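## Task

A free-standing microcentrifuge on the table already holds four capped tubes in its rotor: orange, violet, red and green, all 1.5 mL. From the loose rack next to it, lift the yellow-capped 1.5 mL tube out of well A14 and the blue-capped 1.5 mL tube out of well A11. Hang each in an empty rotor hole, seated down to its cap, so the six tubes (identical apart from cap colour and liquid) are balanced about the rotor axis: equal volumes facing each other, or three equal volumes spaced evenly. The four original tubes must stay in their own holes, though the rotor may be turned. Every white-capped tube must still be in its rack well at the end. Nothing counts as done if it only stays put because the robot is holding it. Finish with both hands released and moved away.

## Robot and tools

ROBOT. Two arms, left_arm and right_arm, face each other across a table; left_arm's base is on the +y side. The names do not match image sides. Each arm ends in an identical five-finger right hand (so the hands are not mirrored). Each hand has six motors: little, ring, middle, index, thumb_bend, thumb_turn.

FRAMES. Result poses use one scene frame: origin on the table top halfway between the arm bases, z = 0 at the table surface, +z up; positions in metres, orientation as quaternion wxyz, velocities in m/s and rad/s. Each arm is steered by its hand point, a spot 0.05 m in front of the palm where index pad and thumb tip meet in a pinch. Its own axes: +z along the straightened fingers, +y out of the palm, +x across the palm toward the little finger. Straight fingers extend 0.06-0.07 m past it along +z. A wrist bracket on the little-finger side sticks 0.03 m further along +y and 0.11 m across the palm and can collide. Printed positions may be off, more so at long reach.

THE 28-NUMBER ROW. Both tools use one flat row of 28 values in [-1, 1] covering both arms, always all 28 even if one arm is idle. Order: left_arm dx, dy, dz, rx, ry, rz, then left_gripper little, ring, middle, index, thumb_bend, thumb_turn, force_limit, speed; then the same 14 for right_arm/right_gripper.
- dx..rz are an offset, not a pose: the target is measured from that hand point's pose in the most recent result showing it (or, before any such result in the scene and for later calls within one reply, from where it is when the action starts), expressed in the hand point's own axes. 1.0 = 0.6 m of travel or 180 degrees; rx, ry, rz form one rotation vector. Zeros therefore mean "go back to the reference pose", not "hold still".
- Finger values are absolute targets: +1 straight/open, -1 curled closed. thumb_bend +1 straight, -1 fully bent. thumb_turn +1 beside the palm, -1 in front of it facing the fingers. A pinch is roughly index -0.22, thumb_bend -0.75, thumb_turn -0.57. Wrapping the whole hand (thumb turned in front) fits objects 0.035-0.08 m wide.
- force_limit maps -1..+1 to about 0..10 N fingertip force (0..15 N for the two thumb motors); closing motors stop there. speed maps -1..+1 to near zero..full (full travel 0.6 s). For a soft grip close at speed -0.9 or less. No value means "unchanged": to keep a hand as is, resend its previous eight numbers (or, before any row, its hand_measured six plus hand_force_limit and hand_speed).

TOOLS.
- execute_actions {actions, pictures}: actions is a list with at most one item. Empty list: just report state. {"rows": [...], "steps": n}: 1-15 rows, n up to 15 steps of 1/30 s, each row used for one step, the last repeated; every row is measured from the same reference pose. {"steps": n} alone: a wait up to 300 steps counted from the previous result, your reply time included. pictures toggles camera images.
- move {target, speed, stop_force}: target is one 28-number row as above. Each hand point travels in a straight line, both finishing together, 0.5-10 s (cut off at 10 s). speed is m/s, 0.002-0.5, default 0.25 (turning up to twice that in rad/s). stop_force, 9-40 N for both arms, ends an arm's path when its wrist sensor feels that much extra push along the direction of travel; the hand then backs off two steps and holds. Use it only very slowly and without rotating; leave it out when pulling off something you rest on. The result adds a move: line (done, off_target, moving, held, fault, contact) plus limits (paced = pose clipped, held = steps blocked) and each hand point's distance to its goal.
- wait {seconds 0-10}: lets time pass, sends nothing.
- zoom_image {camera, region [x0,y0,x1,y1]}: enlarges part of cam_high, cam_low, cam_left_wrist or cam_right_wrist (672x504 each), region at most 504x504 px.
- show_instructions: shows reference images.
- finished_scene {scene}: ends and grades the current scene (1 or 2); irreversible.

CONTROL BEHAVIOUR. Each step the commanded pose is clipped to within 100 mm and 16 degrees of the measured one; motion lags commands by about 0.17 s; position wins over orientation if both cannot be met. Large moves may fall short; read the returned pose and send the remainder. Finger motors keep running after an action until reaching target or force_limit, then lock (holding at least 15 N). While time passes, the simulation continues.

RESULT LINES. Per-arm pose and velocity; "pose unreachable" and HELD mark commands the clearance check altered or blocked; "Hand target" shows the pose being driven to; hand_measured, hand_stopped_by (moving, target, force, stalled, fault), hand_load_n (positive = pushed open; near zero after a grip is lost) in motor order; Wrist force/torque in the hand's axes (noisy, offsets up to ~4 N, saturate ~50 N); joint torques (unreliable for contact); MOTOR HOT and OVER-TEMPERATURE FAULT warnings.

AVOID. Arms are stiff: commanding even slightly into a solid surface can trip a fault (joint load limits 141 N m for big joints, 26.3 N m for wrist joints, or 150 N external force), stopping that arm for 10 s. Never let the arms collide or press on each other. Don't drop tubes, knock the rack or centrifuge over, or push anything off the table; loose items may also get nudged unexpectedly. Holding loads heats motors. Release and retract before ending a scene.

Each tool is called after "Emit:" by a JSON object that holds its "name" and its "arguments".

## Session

Emit:
{"name": "execute_actions", "arguments": {"actions": []}}

Scene clock: 0.00 s of 7800.00 s.
left_arm: end_effector_position=(+0.2941, +0.5278, +0.4834) hand_measured=(+1.000, +1.000, +1.000, +1.000, +1.000, +1.000) hand_load_n=(+0.0, +0.0, +0.0, +0.0, +0.0, +0.0) hand_stopped_by=(target, target, target, target, target, target) hand_force_limit=0.00 hand_speed=-0.80 end_effector_quat_wxyz=(+0.023, +0.298, +0.954, -0.013) end_effector_velocity=(+0.000, -0.000, -0.000) end_effector_angular_velocity=(+0.000, +0.000, -0.001) | right_arm: end_effector_position=(+0.0635, -0.3100, +0.4837) hand_measured=(+1.000, +1.000, +1.000, +1.000, +1.000, +1.000) hand_load_n=(+0.0, +0.0, +0.0, +0.0, +0.0, +0.0) hand_stopped_by=(target, target, target, target, target, target) hand_force_limit=0.00 hand_speed=-0.80 end_effector_quat_wxyz=(+0.009, -0.376, +0.927, +0.015) end_effector_velocity=(-0.000, +0.000, +0.000) end_effector_angular_velocity=(+0.001, -0.001, +0.000)
Joint positions: left_arm=[ 0.567 -1.721  1.316  1.924  1.565 -1.88 ] | right_arm=[-1.175 -1.713  1.319  1.944  1.542 -1.886]
Joint velocities: left_arm=[-0.001  0.    -0.     0.     0.    -0.   ] | right_arm=[ 0.     0.    -0.001 -0.    -0.001  0.   ]
Joint torques (N m, as the arm reports them, + toward a larger angle): no reading
Motor temperatures (°C, as the motors report them): left_arm=[23 22 23 27 29 30] | right_arm=[22 20 23 29 29 36]
Wrist force (N, on the end effector, along its own x y z axes, offset not removed): no reading
Wrist torque (N m, same axes, about the end effector's origin, offset not removed): no reading
Hand target (left_arm): +0.294, +0.528, +0.483; +0.023, +0.298, +0.954, -0.013
Hand target (right_arm): +0.063, -0.310, +0.484; +0.009, -0.376, +0.927, +0.015

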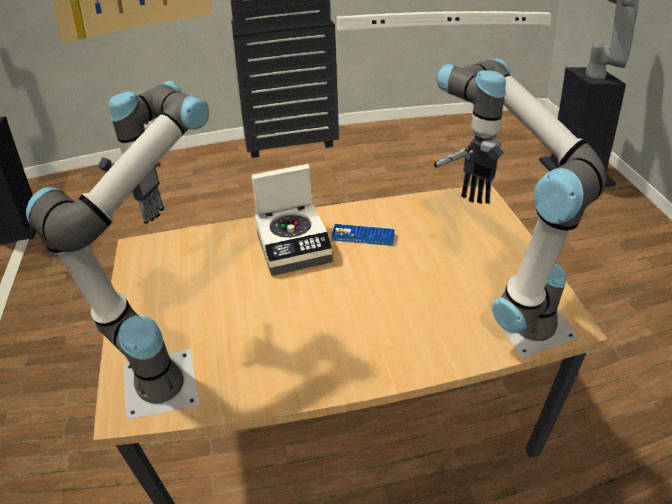

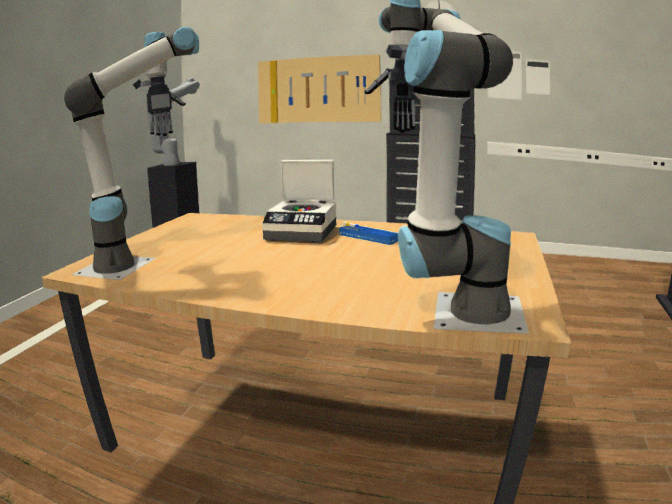

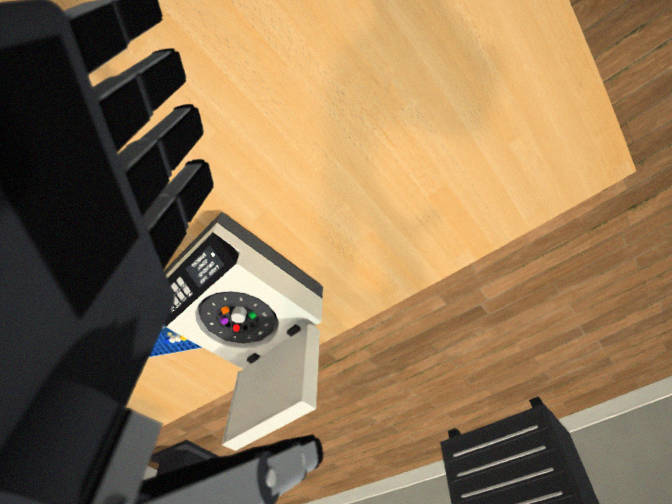

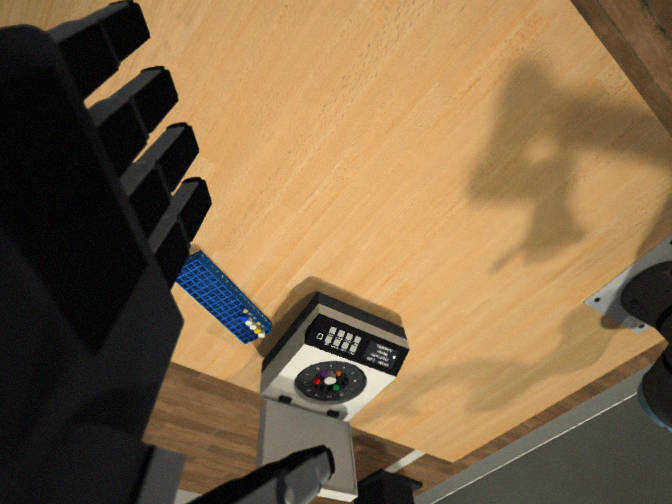

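Emit:
{"name": "zoom_image", "arguments": {"camera": "cam_left_wrist", "region": [185,280,295,360]}}

Emit:
{"name": "zoom_image", "arguments": {"camera": "cam_right_wrist", "region": [170,240,390,420]}}

Emit:
{"name": "zoom_image", "arguments": {"camera": "cam_high", "region": [245,160,405,280]}}

Region (185, 280, 295, 360) of cam_left_wrist's 672x504 image, scaled by 4.582, with more detail than that image has; it fills the top 367 rows of this view, and the rest is white.

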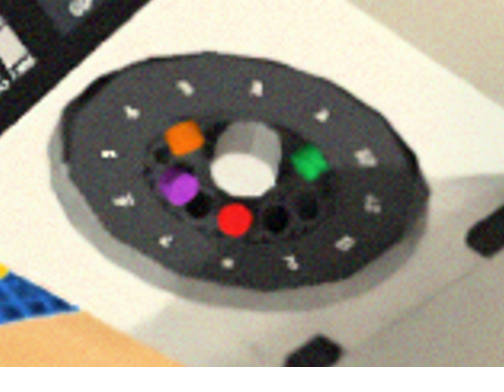

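Region (170, 240, 390, 420) of cam_right_wrist's 672x504 image, scaled by 2.291, with more detail than that image has; it fills the top 412 rows of this view, and the rest is white.

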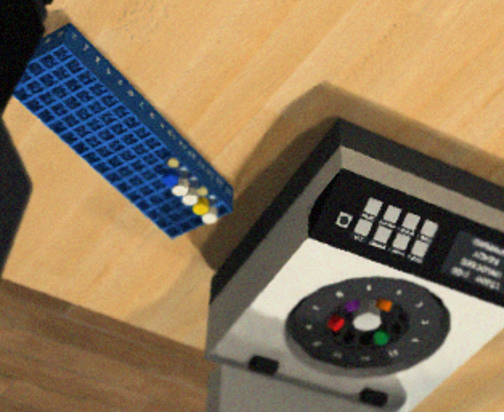

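Region (245, 160, 405, 280) of cam_high's 672x504 image, scaled by 3.150, with more detail than that image has; it fills the top 378 rows of this view, and the rest is white.

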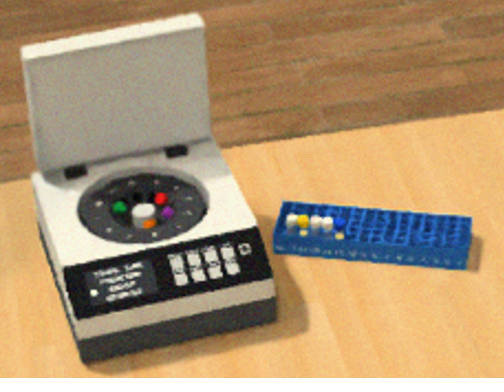

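Emit:
{"name": "move", "arguments": {"target": [-0.56,-0.297,0.548,0.173,-0.11,-0.349,-1,-1,-1,1,-1,1,0,0.5,-0.703,-0.342,0.603,0.346,-0.08,-0.129,1,1,1,0.22,-0.75,-0.57,0.2,0], "speed": 0.3}}

Scene clock: 18.00 s of 7800.00 s.
left_arm: end_effector_position=(+0.4810, +0.1782, +0.1741) hand_measured=(-1.000, -1.000, -1.000, +1.000, -1.000, +1.000) hand_load_n=(+0.0, +0.0, +0.0, +0.0, +0.0, +0.0) hand_stopped_by=(target, target, target, target, target, target) hand_force_limit=0.00 hand_speed=0.50 end_effector_quat_wxyz=(-0.090, +0.245, -0.913, +0.312) end_effector_velocity=(+0.000, -0.000, -0.001) end_effector_angular_velocity=(+0.000, +0.000, +0.002) | right_arm: end_effector_position=(+0.5110, -0.1514, +0.1295) hand_measured=(+1.000, +1.000, +1.000, +0.220, -0.750, -0.570) hand_load_n=(+0.0, +0.0, +0.0, +0.0, +0.0, +0.0) hand_stopped_by=(target, target, target, target, target, target) hand_force_limit=0.20 hand_speed=0.00 end_effector_quat_wxyz=(+0.312, -0.482, +0.703, -0.419) end_effector_velocity=(+0.001, +0.000, -0.001) end_effector_angular_velocity=(-0.002, -0.003, +0.003)
Joint positions: left_arm=[ 0.533 -1.103  1.29   0.724  1.619 -3.06 ] | right_arm=[-0.932 -0.871  1.186  0.464  2.439 -2.457]
Joint velocities: left_arm=[-0.     0.002 -0.001 -0.    -0.002 -0.002] | right_arm=[-0.001 -0.     0.004 -0.011 -0.    -0.008]
Joint torques (N m, as the arm reports them, + toward a larger angle): left_arm=[-10.89 -28.13 -27.79  -0.86  -1.92  -2.02] | right_arm=[ -8.65 -37.68  -5.41  -1.39  -1.99  -2.63]
Motor temperatures (°C, as the motors report them): left_arm=[23 22 23 27 29 30] | right_arm=[22 20 23 29 29 36]
Wrist force (N, on the end effector, along its own x y z axes, offset not removed): left_arm=[-0.2 2.7 0.6] | right_arm=[1.8 3.7 -3.2]
Wrist torque (N m, same axes, about the end effector's origin, offset not removed): left_arm=[0.35 0.02 0.04] | right_arm=[0.54 -0.19 0.41]
Hand target (left_arm): +0.481, +0.178, +0.174; +0.090, -0.245, +0.913, -0.312
Hand target (right_arm): +0.511, -0.151, +0.129; +0.312, -0.482, +0.703, -0.419
Off the commanded pose (left_arm): 0.000 m, 0 deg.
Off the commanded pose (right_arm): 0.001 m, 0 deg.
move: done

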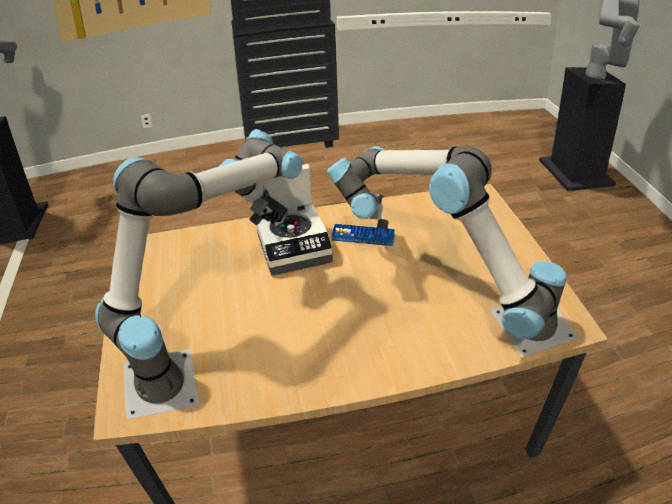

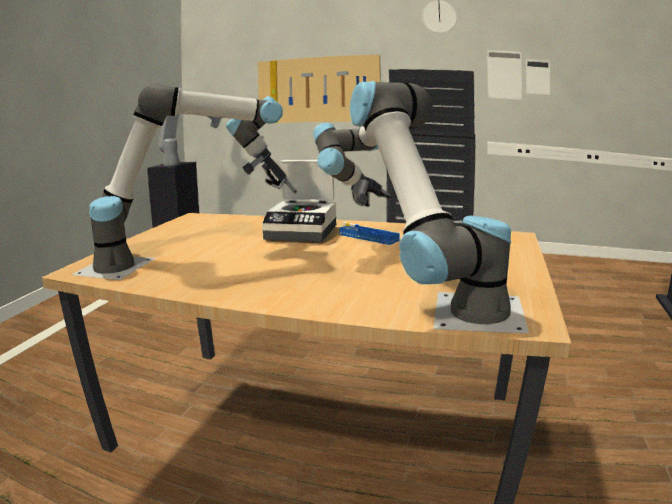

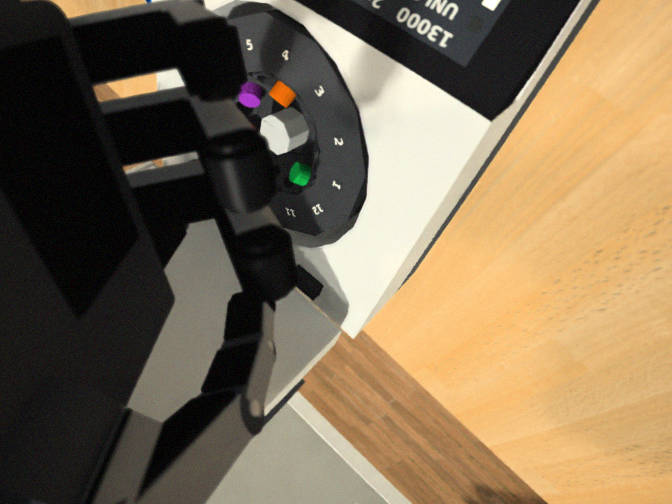

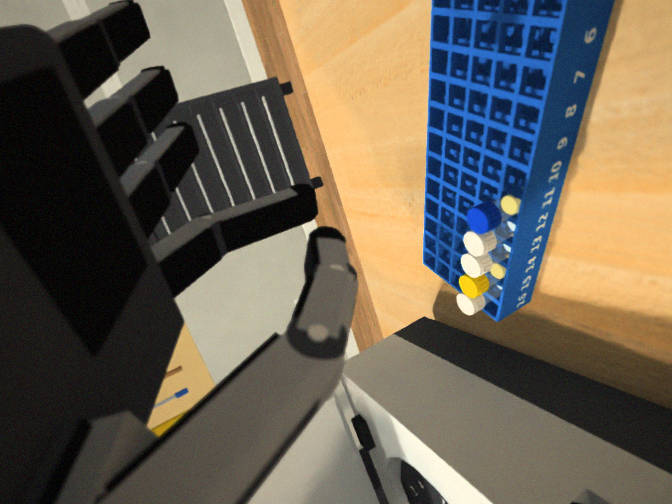

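Emit:
{"name": "move", "arguments": {"target": [-0.016,0.044,0.038,0,0,0,-1,-1,-1,1,-1,1,0,0.5,-0.032,0.085,0,0,0.0032,-0.0065,1,1,1,0.22,-0.75,-0.57,0.2,0], "speed": 0.1}}

Emit:
{"name": "zoom_image", "arguments": {"camera": "cam_low", "region": [240,140,400,260]}}

Emit:
{"name": "zoom_image", "arguments": {"camera": "cam_high", "region": [245,180,345,260]}}

Scene clock: 23.73 s of 7800.00 s.
left_arm: end_effector_position=(+0.4862, +0.1891, +0.1401) hand_measured=(-1.000, -1.000, -1.000, +1.000, -1.000, +1.000) hand_load_n=(+0.0, +0.0, +0.0, +0.0, +0.0, +0.0) hand_stopped_by=(target, target, target, target, target, target) hand_force_limit=0.00 hand_speed=0.50 end_effector_quat_wxyz=(-0.090, +0.245, -0.913, +0.312) end_effector_velocity=(-0.000, +0.000, -0.002) end_effector_angular_velocity=(+0.001, +0.001, -0.001) | right_arm: end_effector_position=(+0.4964, -0.1241, +0.0849) hand_measured=(+1.000, +1.000, +1.000, +0.220, -0.750, -0.570) hand_load_n=(+0.0, +0.0, +0.0, +0.0, +0.0, +0.0) hand_stopped_by=(target, target, target, target, target, target) hand_force_limit=0.20 hand_speed=0.00 end_effector_quat_wxyz=(+0.304, -0.487, +0.700, -0.425) end_effector_velocity=(-0.000, +0.000, -0.002) end_effector_angular_velocity=(-0.002, +0.000, -0.002)
Joint positions: left_arm=[ 0.554 -1.091  1.361  0.642  1.632 -3.043] | right_arm=[-0.878 -0.778  1.149  0.467  2.484 -2.407]
Joint velocities: left_arm=[ 0.     0.002  0.003 -0.003  0.     0.001] | right_arm=[ 0.001  0.004 -0.003  0.002  0.003  0.003]
Joint torques (N m, as the arm reports them, + toward a larger angle): left_arm=[ 10.13 -28.26 -10.94  -0.73   1.89   1.66] | right_arm=[  7.88 -39.36 -32.59   3.71   2.93   2.29]
Motor temperatures (°C, as the motors report them): left_arm=[23 22 23 27 29 30] | right_arm=[22 20 23 29 29 36]
Wrist force (N, on the end effector, along its own x y z axes, offset not removed): left_arm=[2.6 2.2 -0.9] | right_arm=[-2.6 3.6 -1.8]
Wrist torque (N m, same axes, about the end effector's origin, offset not removed): left_arm=[0.42 -0.34 0.20] | right_arm=[0.81 0.47 -0.02]
Hand target (left_arm): +0.486, +0.189, +0.140; +0.090, -0.245, +0.913, -0.312
Hand target (right_arm): +0.496, -0.124, +0.085; +0.304, -0.487, +0.700, -0.425
Off the commanded pose (left_arm): 0.000 m, 0 deg.
Off the commanded pose (right_arm): 0.000 m, 0 deg.
move: done

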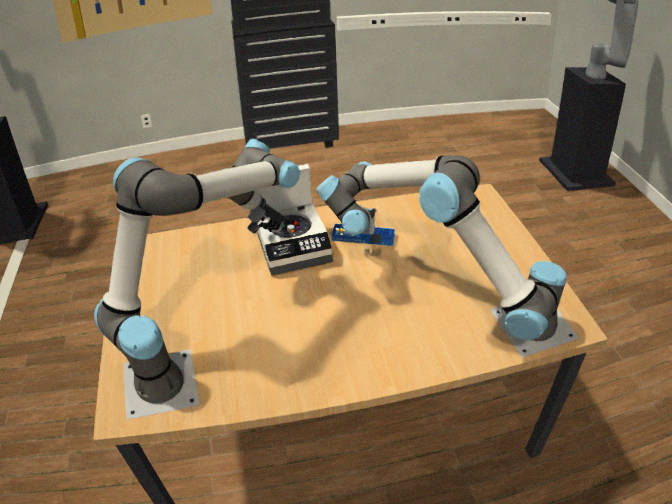

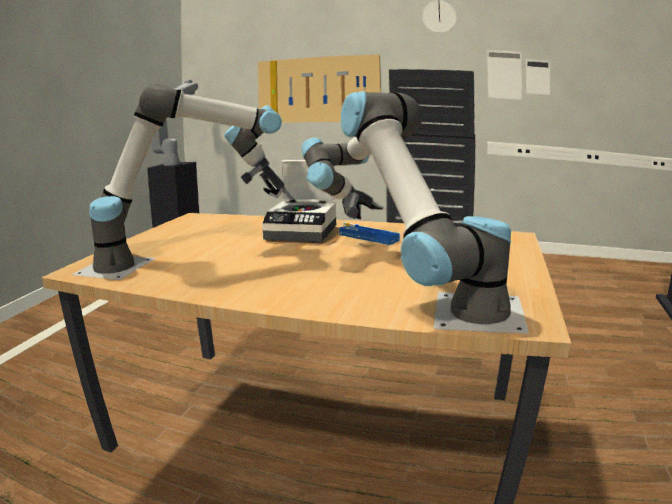

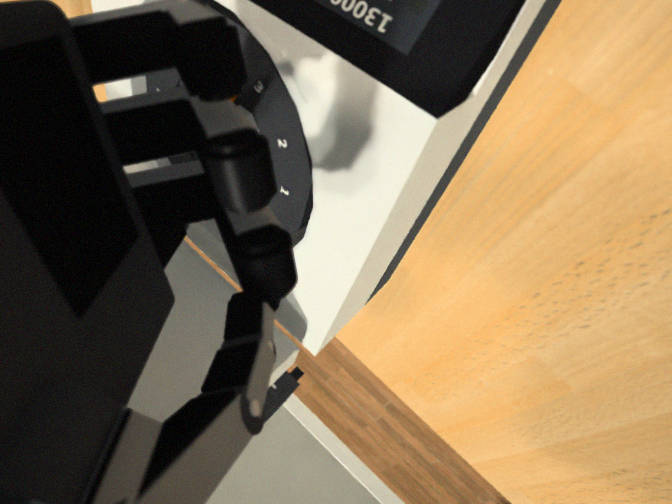

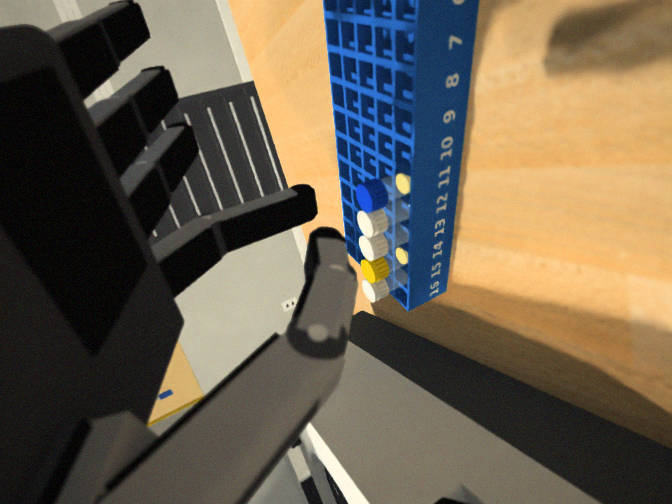

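Region (240, 140, 400, 260) of cam_low's 672x504 image, scaled by 3.150, with more detail than that image has; it fills the top 378 rows of this view, and the rest is white.

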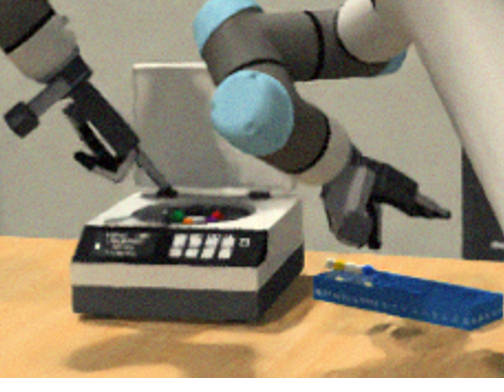

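Region (245, 180, 345, 260) of cam_high's 672x504 image, scaled by 5.040, with more detail than that image has; it fills the top 403 rows of this view, and the rest is white.

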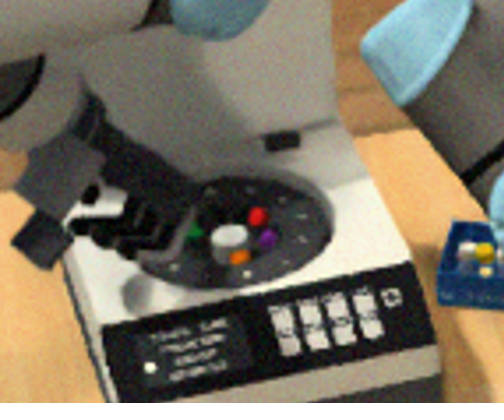

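Emit:
{"name": "move", "arguments": {"target": [0.036,0.021,0.008,0,0,0,-1,-1,-1,1,-1,1,0,0.5,-0.018,0.007,0.046,0,0,0,1,1,1,0.22,-0.75,-0.57,0.2,0], "speed": 0.07}}

Emit:
{"name": "zoom_image", "arguments": {"camera": "cam_low", "region": [260,170,340,230]}}

Emit:
{"name": "zoom_image", "arguments": {"camera": "cam_high", "region": [250,195,330,255]}}

Scene clock: 26.90 s of 7800.00 s.
left_arm: end_effector_position=(+0.4643, +0.1843, +0.1284) hand_measured=(-1.000, -1.000, -1.000, +1.000, -1.000, +1.000) hand_load_n=(+0.0, +0.0, +0.0, +0.0, +0.0, +0.0) hand_stopped_by=(target, target, target, target, target, target) hand_force_limit=0.00 hand_speed=0.50 end_effector_quat_wxyz=(-0.090, +0.245, -0.913, +0.312) end_effector_velocity=(-0.002, -0.001, -0.001) end_effector_angular_velocity=(-0.000, -0.001, +0.000) | right_arm: end_effector_position=(+0.5213, -0.1215, +0.0689) hand_measured=(+1.000, +1.000, +1.000, +0.220, -0.750, -0.570) hand_load_n=(+0.0, +0.0, +0.0, +0.0, +0.0, +0.0) hand_stopped_by=(target, target, target, target, target, target) hand_force_limit=0.20 hand_speed=0.00 end_effector_quat_wxyz=(+0.304, -0.487, +0.700, -0.425) end_effector_velocity=(+0.002, +0.001, -0.001) end_effector_angular_velocity=(+0.000, +0.001, +0.001)
Joint positions: left_arm=[ 0.512 -1.117  1.43   0.597  1.607 -3.076] | right_arm=[-0.902 -0.727  1.094  0.447  2.468 -2.436]
Joint velocities: left_arm=[-0.004 -0.002  0.004 -0.003 -0.003 -0.003] | right_arm=[-0.001  0.004 -0.005  0.    -0.002 -0.001]
Joint torques (N m, as the arm reports them, + toward a larger angle): left_arm=[-11.47 -44.9   -9.99  -0.73  -1.91  -1.96] | right_arm=[ -8.36 -40.43 -33.33  -1.47  -1.95  -2.44]
Motor temperatures (°C, as the motors report them): left_arm=[23 22 23 27 29 30] | right_arm=[22 20 23 29 29 36]
Wrist force (N, on the end effector, along its own x y z axes, offset not removed): left_arm=[1.1 5.4 0.3] | right_arm=[2.8 2.8 -3.0]
Wrist torque (N m, same axes, about the end effector's origin, offset not removed): left_arm=[0.74 -0.34 0.13] | right_arm=[0.47 -0.23 0.34]
Hand target (left_arm): +0.464, +0.184, +0.128; +0.090, -0.245, +0.913, -0.312
Hand target (right_arm): +0.521, -0.121, +0.069; +0.304, -0.487, +0.700, -0.425
Off the commanded pose (left_arm): 0.000 m, 0 deg.
Off the commanded pose (right_arm): 0.000 m, 0 deg.
move: done

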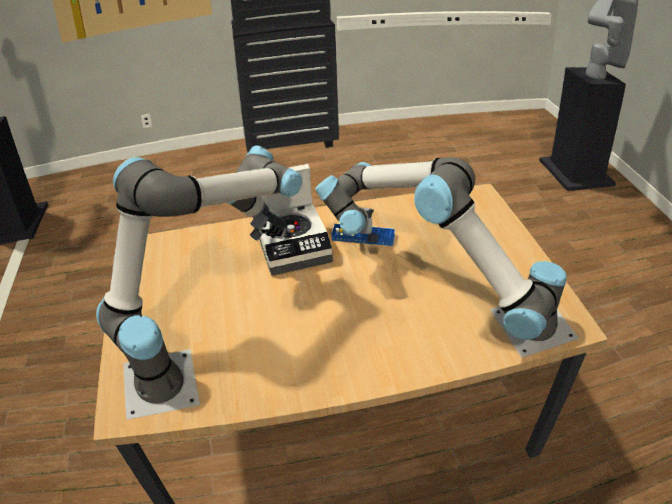

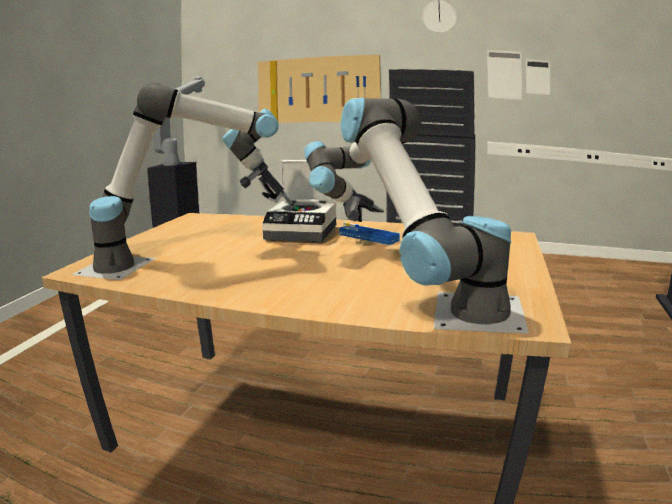

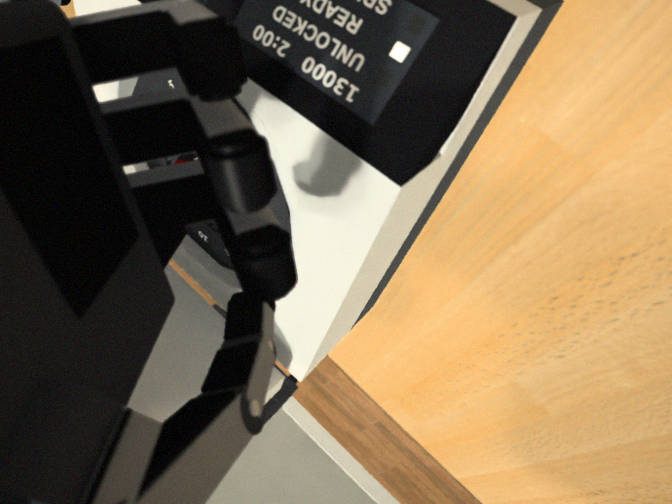

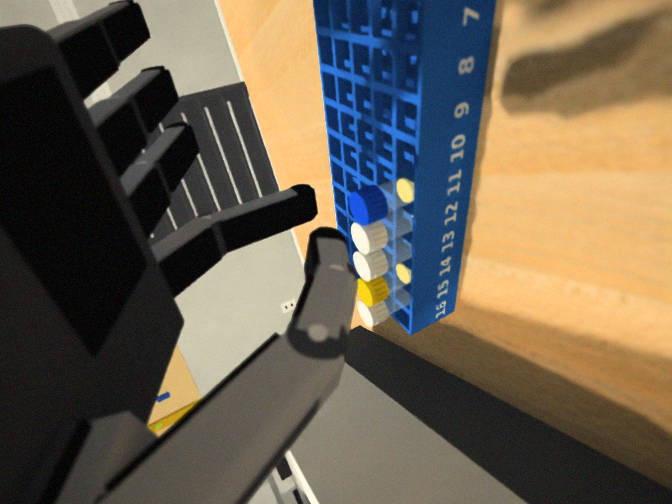

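Region (260, 170, 340, 230) of cam_low's 672x504 image, scaled by 6.300, with more detail than that image has; it fills the top 378 rows of this view, and the rest is white.

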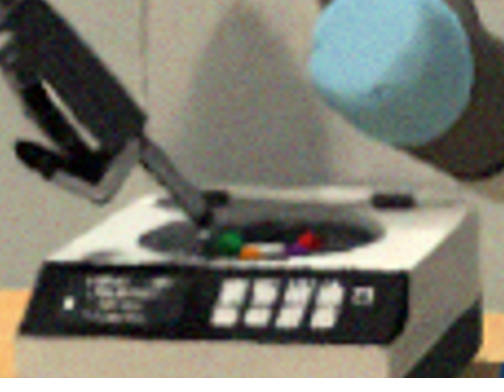

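Region (250, 195, 330, 255) of cam_high's 672x504 image, scaled by 6.300, with more detail than that image has; it fills the top 378 rows of this view, and the rest is white.

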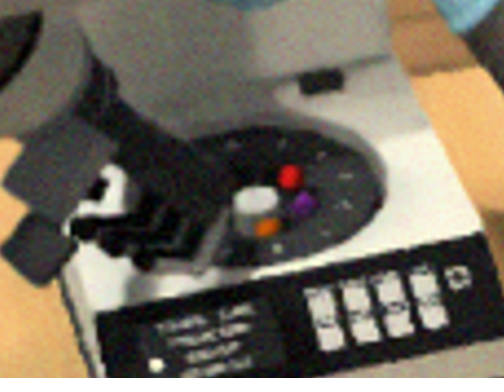

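Emit:
{"name": "move", "arguments": {"target": [0,0,0,0,0,0,-1,-1,-1,1,-1,1,0,0.5,0.0029,0.0149,0.0075,0,0,0,1,1,1,0.22,-0.75,-0.57,0.2,0], "speed": 0.03}}

Emit:
{"name": "zoom_image", "arguments": {"camera": "cam_right_wrist", "region": [270,150,430,310]}}

Scene clock: 28.60 s of 7800.00 s.
left_arm: end_effector_position=(+0.4643, +0.1844, +0.1284) hand_measured=(-1.000, -1.000, -1.000, +1.000, -1.000, +1.000) hand_load_n=(+0.0, +0.0, +0.0, +0.0, +0.0, +0.0) hand_stopped_by=(target, target, target, target, target, target) hand_force_limit=0.00 hand_speed=0.50 end_effector_quat_wxyz=(-0.090, +0.245, -0.913, +0.312) end_effector_velocity=(+0.000, +0.000, +0.001) end_effector_angular_velocity=(-0.002, -0.001, +0.000) | right_arm: end_effector_position=(+0.5207, -0.1230, +0.0590) hand_measured=(+1.000, +1.000, +1.000, +0.220, -0.750, -0.570) hand_load_n=(+0.0, +0.0, +0.0, +0.0, +0.0, +0.0) hand_stopped_by=(target, target, target, target, target, target) hand_force_limit=0.20 hand_speed=0.00 end_effector_quat_wxyz=(+0.304, -0.487, +0.700, -0.425) end_effector_velocity=(+0.000, -0.001, -0.002) end_effector_angular_velocity=(+0.001, +0.000, -0.000)
Joint positions: left_arm=[ 0.512 -1.117  1.43   0.597  1.606 -3.076] | right_arm=[-0.904 -0.721  1.111  0.424  2.467 -2.438]
Joint velocities: left_arm=[ 0.001 -0.001 -0.    -0.001  0.001  0.   ] | right_arm=[-0.001  0.001  0.004 -0.005 -0.001 -0.   ]
Joint torques (N m, as the arm reports them, + toward a larger angle): left_arm=[ 10.89 -28.24 -28.74   2.21   1.92   1.73] | right_arm=[ -8.94 -40.92  -4.14  -1.07  -2.13  -2.49]
Motor temperatures (°C, as the motors report them): left_arm=[23 22 23 27 29 30] | right_arm=[22 20 23 29 29 36]
Wrist force (N, on the end effector, along its own x y z axes, offset not removed): left_arm=[-0.1 1.3 3.4] | right_arm=[-1.1 5.1 -2.9]
Wrist torque (N m, same axes, about the end effector's origin, offset not removed): left_arm=[-0.05 0.03 0.00] | right_arm=[0.99 0.38 0.17]
Hand target (left_arm): +0.464, +0.184, +0.128; +0.090, -0.245, +0.913, -0.312
Hand target (right_arm): +0.521, -0.123, +0.059; +0.304, -0.487, +0.700, -0.425
Off the commanded pose (left_arm): 0.000 m, 0 deg.
Off the commanded pose (right_arm): 0.000 m, 0 deg.
move: done

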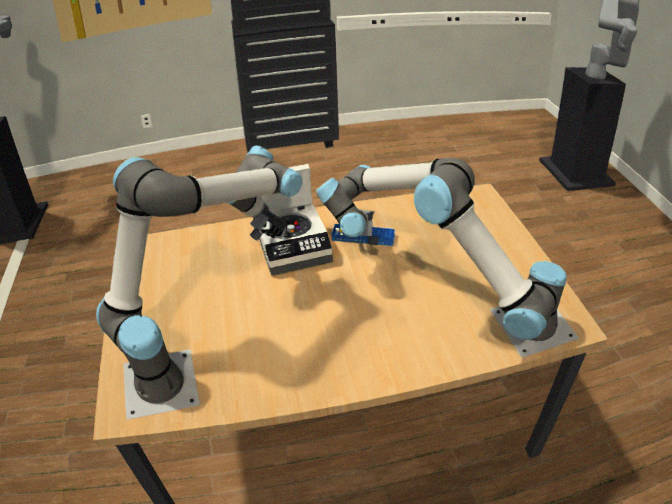

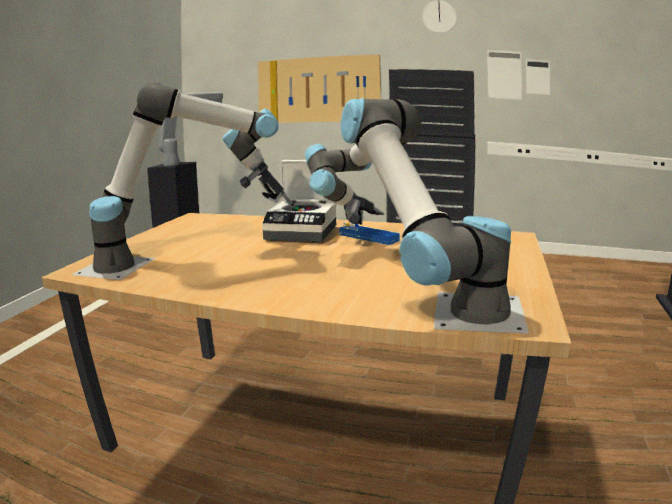

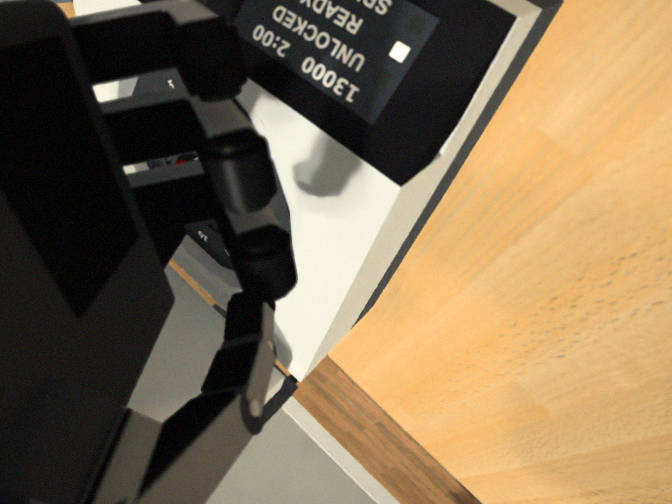

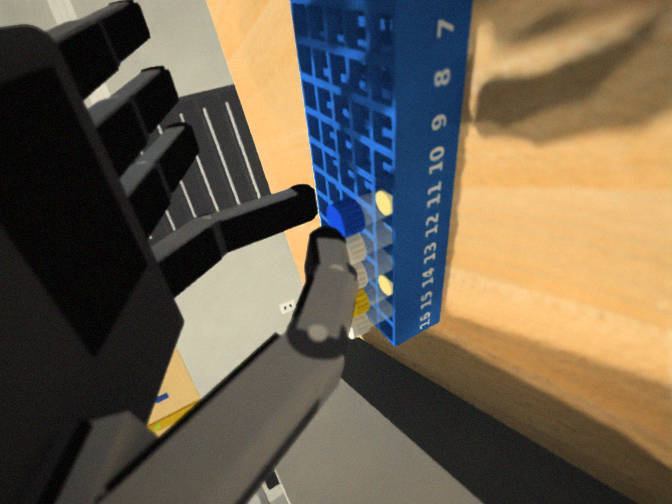

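Region (270, 150, 430, 310) of cam_right_wrist's 672x504 image, scaled by 3.150, with more detail than that image has.

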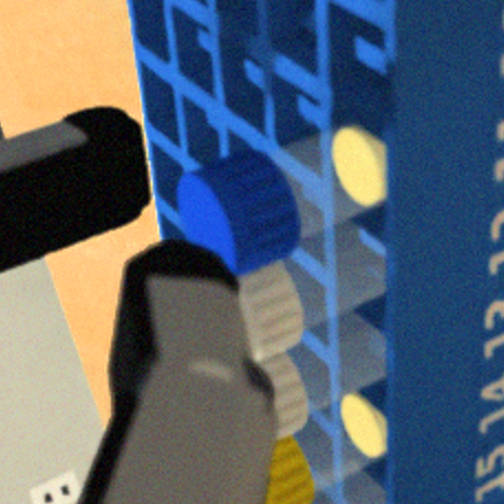

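Centre (346,217), as expected. Descend.

Emit:
{"name": "move", "arguments": {"target": [0,0,0,0,0,0,-1,-1,-1,1,-1,1,0,0.5,0.0002,0.0149,0.0075,0,0,0,1,1,1,0.22,-0.75,-0.57,0.2,0], "speed": 0.015, "stop_force": 10}}

Emit:
{"name": "move", "arguments": {"target": [0,0,0,0,0,0,-1,-1,-1,1,-1,1,0,0.5,0,-0.001,0.002,0,0,0,1,1,1,-0.15,-0.75,-0.57,0.2,-0.9], "speed": 0.01}}

Emit:
{"name": "zoom_image", "arguments": {"camera": "cam_right_wrist", "region": [270,150,430,310]}}

Scene clock: 30.20 s of 7800.00 s.
left_arm: end_effector_position=(+0.4643, +0.1843, +0.1284) hand_measured=(-1.000, -1.000, -1.000, +1.000, -1.000, +1.000) hand_load_n=(+0.0, +0.0, +0.0, +0.0, +0.0, +0.0) hand_stopped_by=(target, target, target, target, target, target) hand_force_limit=0.00 hand_speed=0.50 end_effector_quat_wxyz=(-0.090, +0.245, -0.913, +0.312) end_effector_velocity=(-0.000, -0.000, -0.000) end_effector_angular_velocity=(-0.000, +0.000, -0.000) | right_arm: end_effector_position=(+0.5207, -0.1230, +0.0492) hand_measured=(+1.000, +1.000, +1.000, +0.220, -0.750, -0.570) hand_load_n=(+0.0, +0.0, +0.0, +0.0, +0.0, +0.0) hand_stopped_by=(target, target, target, target, target, target) hand_force_limit=0.20 hand_speed=0.00 end_effector_quat_wxyz=(+0.304, -0.487, +0.700, -0.425) end_effector_velocity=(-0.000, +0.001, -0.001) end_effector_angular_velocity=(+0.002, -0.001, +0.001)
Joint positions: left_arm=[ 0.512 -1.117  1.43   0.597  1.607 -3.076] | right_arm=[-0.904 -0.711  1.119  0.406  2.467 -2.438]
Joint velocities: left_arm=[-0.  0. -0.  0.  0. -0.] | right_arm=[ 0.001  0.002  0.001 -0.004 -0.     0.001]
Joint torques (N m, as the arm reports them, + toward a larger angle): left_arm=[  2.79 -31.11 -20.72   1.82  -1.17   1.56] | right_arm=[  3.05 -43.    -3.91  -1.26   3.12   2.11]
Motor temperatures (°C, as the motors report them): left_arm=[23 22 23 27 29 30] | right_arm=[22 20 23 29 29 36]
Wrist force (N, on the end effector, along its own x y z axes, offset not removed): left_arm=[0.8 3.0 0.3] | right_arm=[0.6 0.9 -0.4]
Wrist torque (N m, same axes, about the end effector's origin, offset not removed): left_arm=[0.34 -0.19 0.17] | right_arm=[0.07 0.05 0.35]
Hand target (left_arm): +0.464, +0.184, +0.128; +0.090, -0.245, +0.913, -0.312
Hand target (right_arm): +0.521, -0.123, +0.049; +0.304, -0.487, +0.700, -0.425
Off the commanded pose (left_arm): 0.000 m, 0 deg.
Off the commanded pose (right_arm): 0.000 m, 0 deg.
move: done

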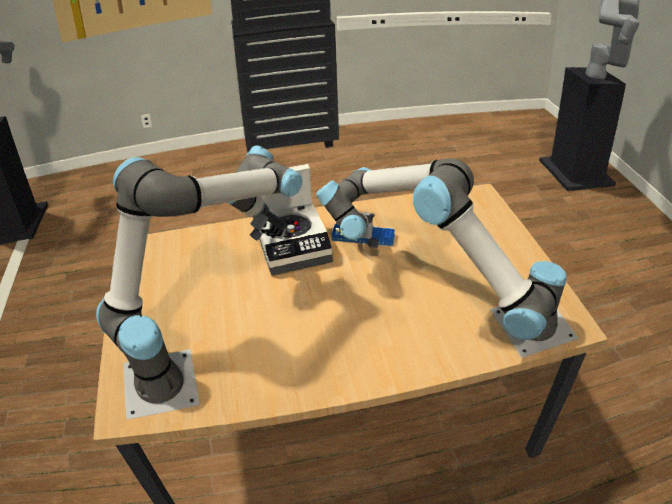

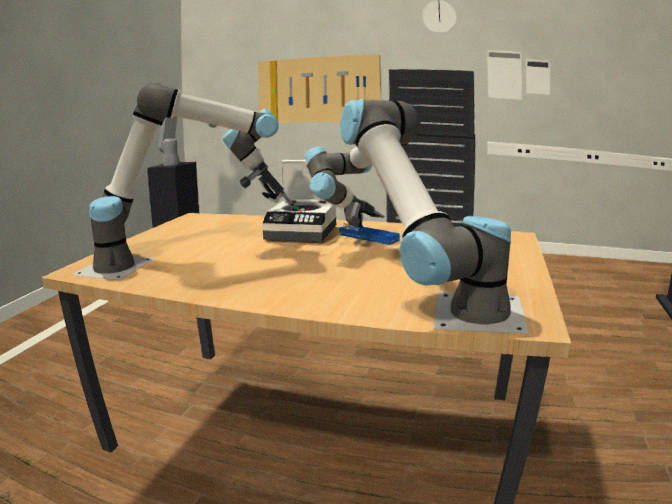

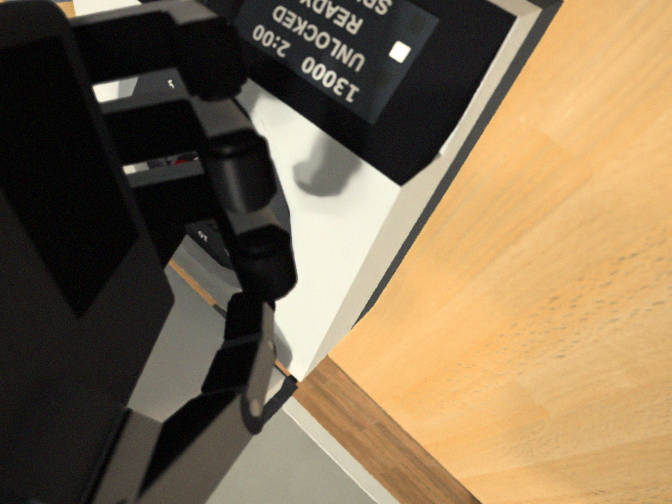

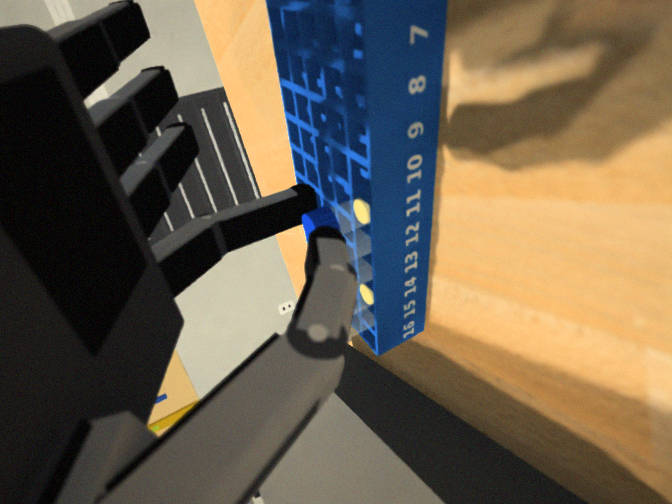

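Scene clock: 31.97 s of 7800.00 s.
left_arm: end_effector_position=(+0.4643, +0.1843, +0.1284) hand_measured=(-1.000, -1.000, -1.000, +1.000, -1.000, +1.000) hand_load_n=(+0.0, +0.0, +0.0, +0.0, +0.0, +0.0) hand_stopped_by=(target, target, target, target, target, target) hand_force_limit=0.00 hand_speed=0.50 end_effector_quat_wxyz=(-0.090, +0.245, -0.913, +0.312) end_effector_velocity=(+0.000, +0.000, -0.001) end_effector_angular_velocity=(+0.001, +0.001, +0.000) | right_arm: end_effector_position=(+0.5220, -0.1235, +0.0491) hand_measured=(+1.000, +1.000, +1.000, -0.032, -0.750, -0.570) hand_load_n=(+0.0, +0.0, +0.0, +7.0, +1.5, +0.0) hand_stopped_by=(target, target, target, force, target, target) hand_force_limit=0.20 hand_speed=-0.90 end_effector_quat_wxyz=(+0.304, -0.487, +0.700, -0.425) end_effector_velocity=(+0.000, +0.000, +0.001) end_effector_angular_velocity=(+0.001, -0.001, -0.000)
Joint positions: left_arm=[ 0.512 -1.117  1.43   0.597  1.607 -3.076] | right_arm=[-0.906 -0.711  1.118  0.405  2.465 -2.44 ]
Joint velocities: left_arm=[ 0.     0.002 -0.    -0.     0.    -0.   ] | right_arm=[ 0.    -0.    -0.001 -0.     0.     0.   ]
Joint torques (N m, as the arm reports them, + toward a larger angle): left_arm=[  2.27 -31.64 -21.58   1.64  -1.23   1.43] | right_arm=[ -9.47 -42.48 -32.01  -1.12  -2.15  -2.49]
Motor temperatures (°C, as the motors report them): left_arm=[23 22 23 27 29 30] | right_arm=[22 20 23 29 29 36]
Wrist force (N, on the end effector, along its own x y z axes, offset not removed): left_arm=[0.7 2.5 0.6] | right_arm=[3.9 -0.1 0.7]
Wrist torque (N m, same axes, about the end effector's origin, offset not removed): left_arm=[0.42 -0.13 -0.05] | right_arm=[0.04 -0.64 0.50]
Hand target (left_arm): +0.464, +0.184, +0.128; +0.090, -0.245, +0.913, -0.312
Hand target (right_arm): +0.522, -0.123, +0.049; +0.304, -0.487, +0.700, -0.425
Off the commanded pose (left_arm): 0.000 m, 0 deg.
Off the commanded pose (right_arm): 0.000 m, 0 deg.
move: done

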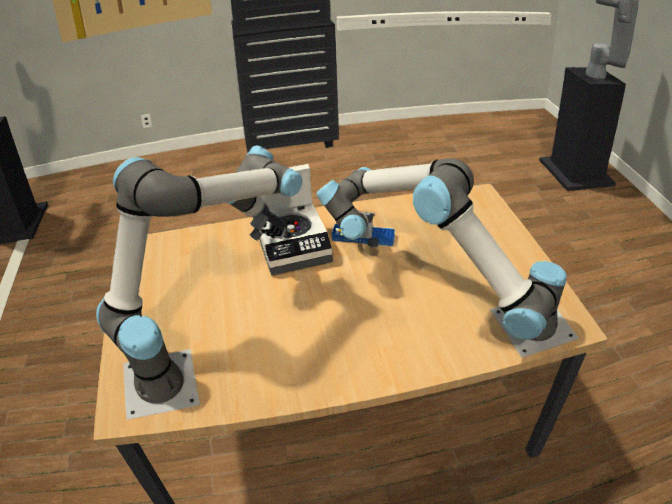

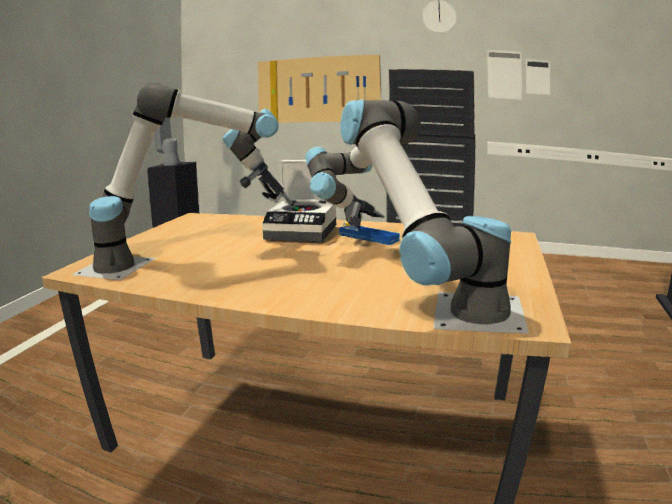

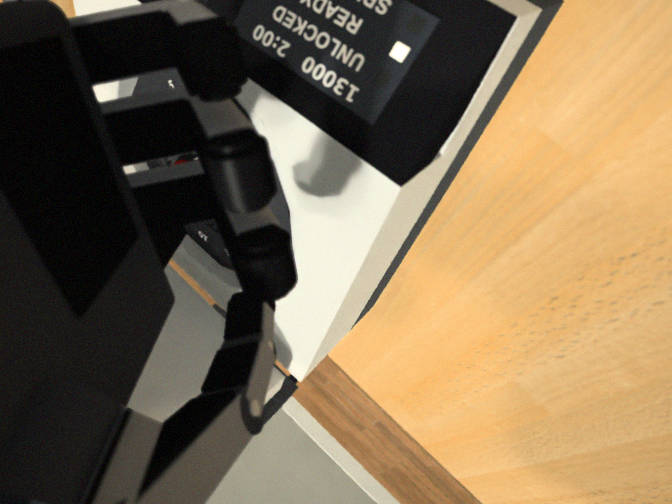

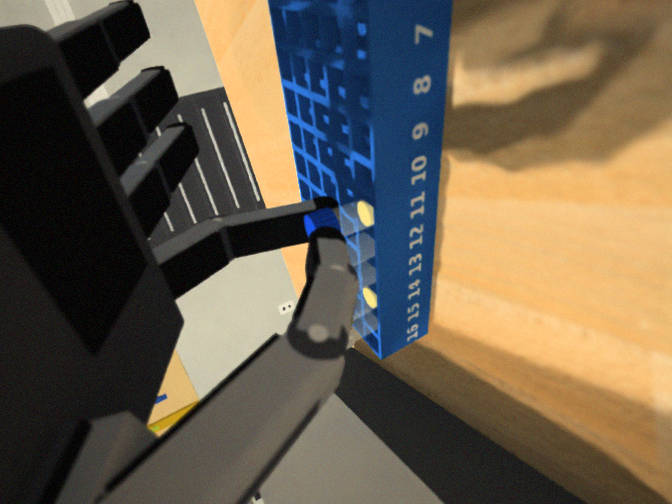

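Region (270, 150, 430, 310) of cam_right_wrist's 672x504 image, scaled by 3.150, with more detail than that image has.

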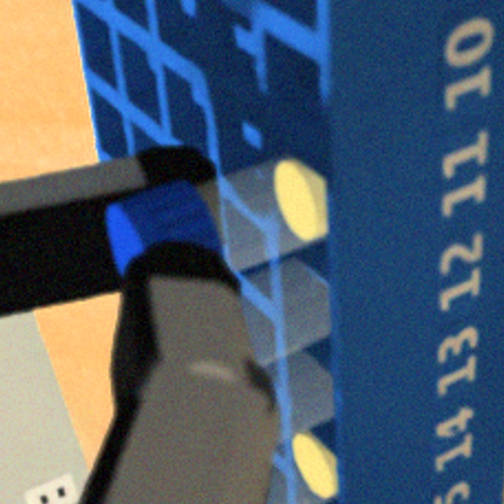

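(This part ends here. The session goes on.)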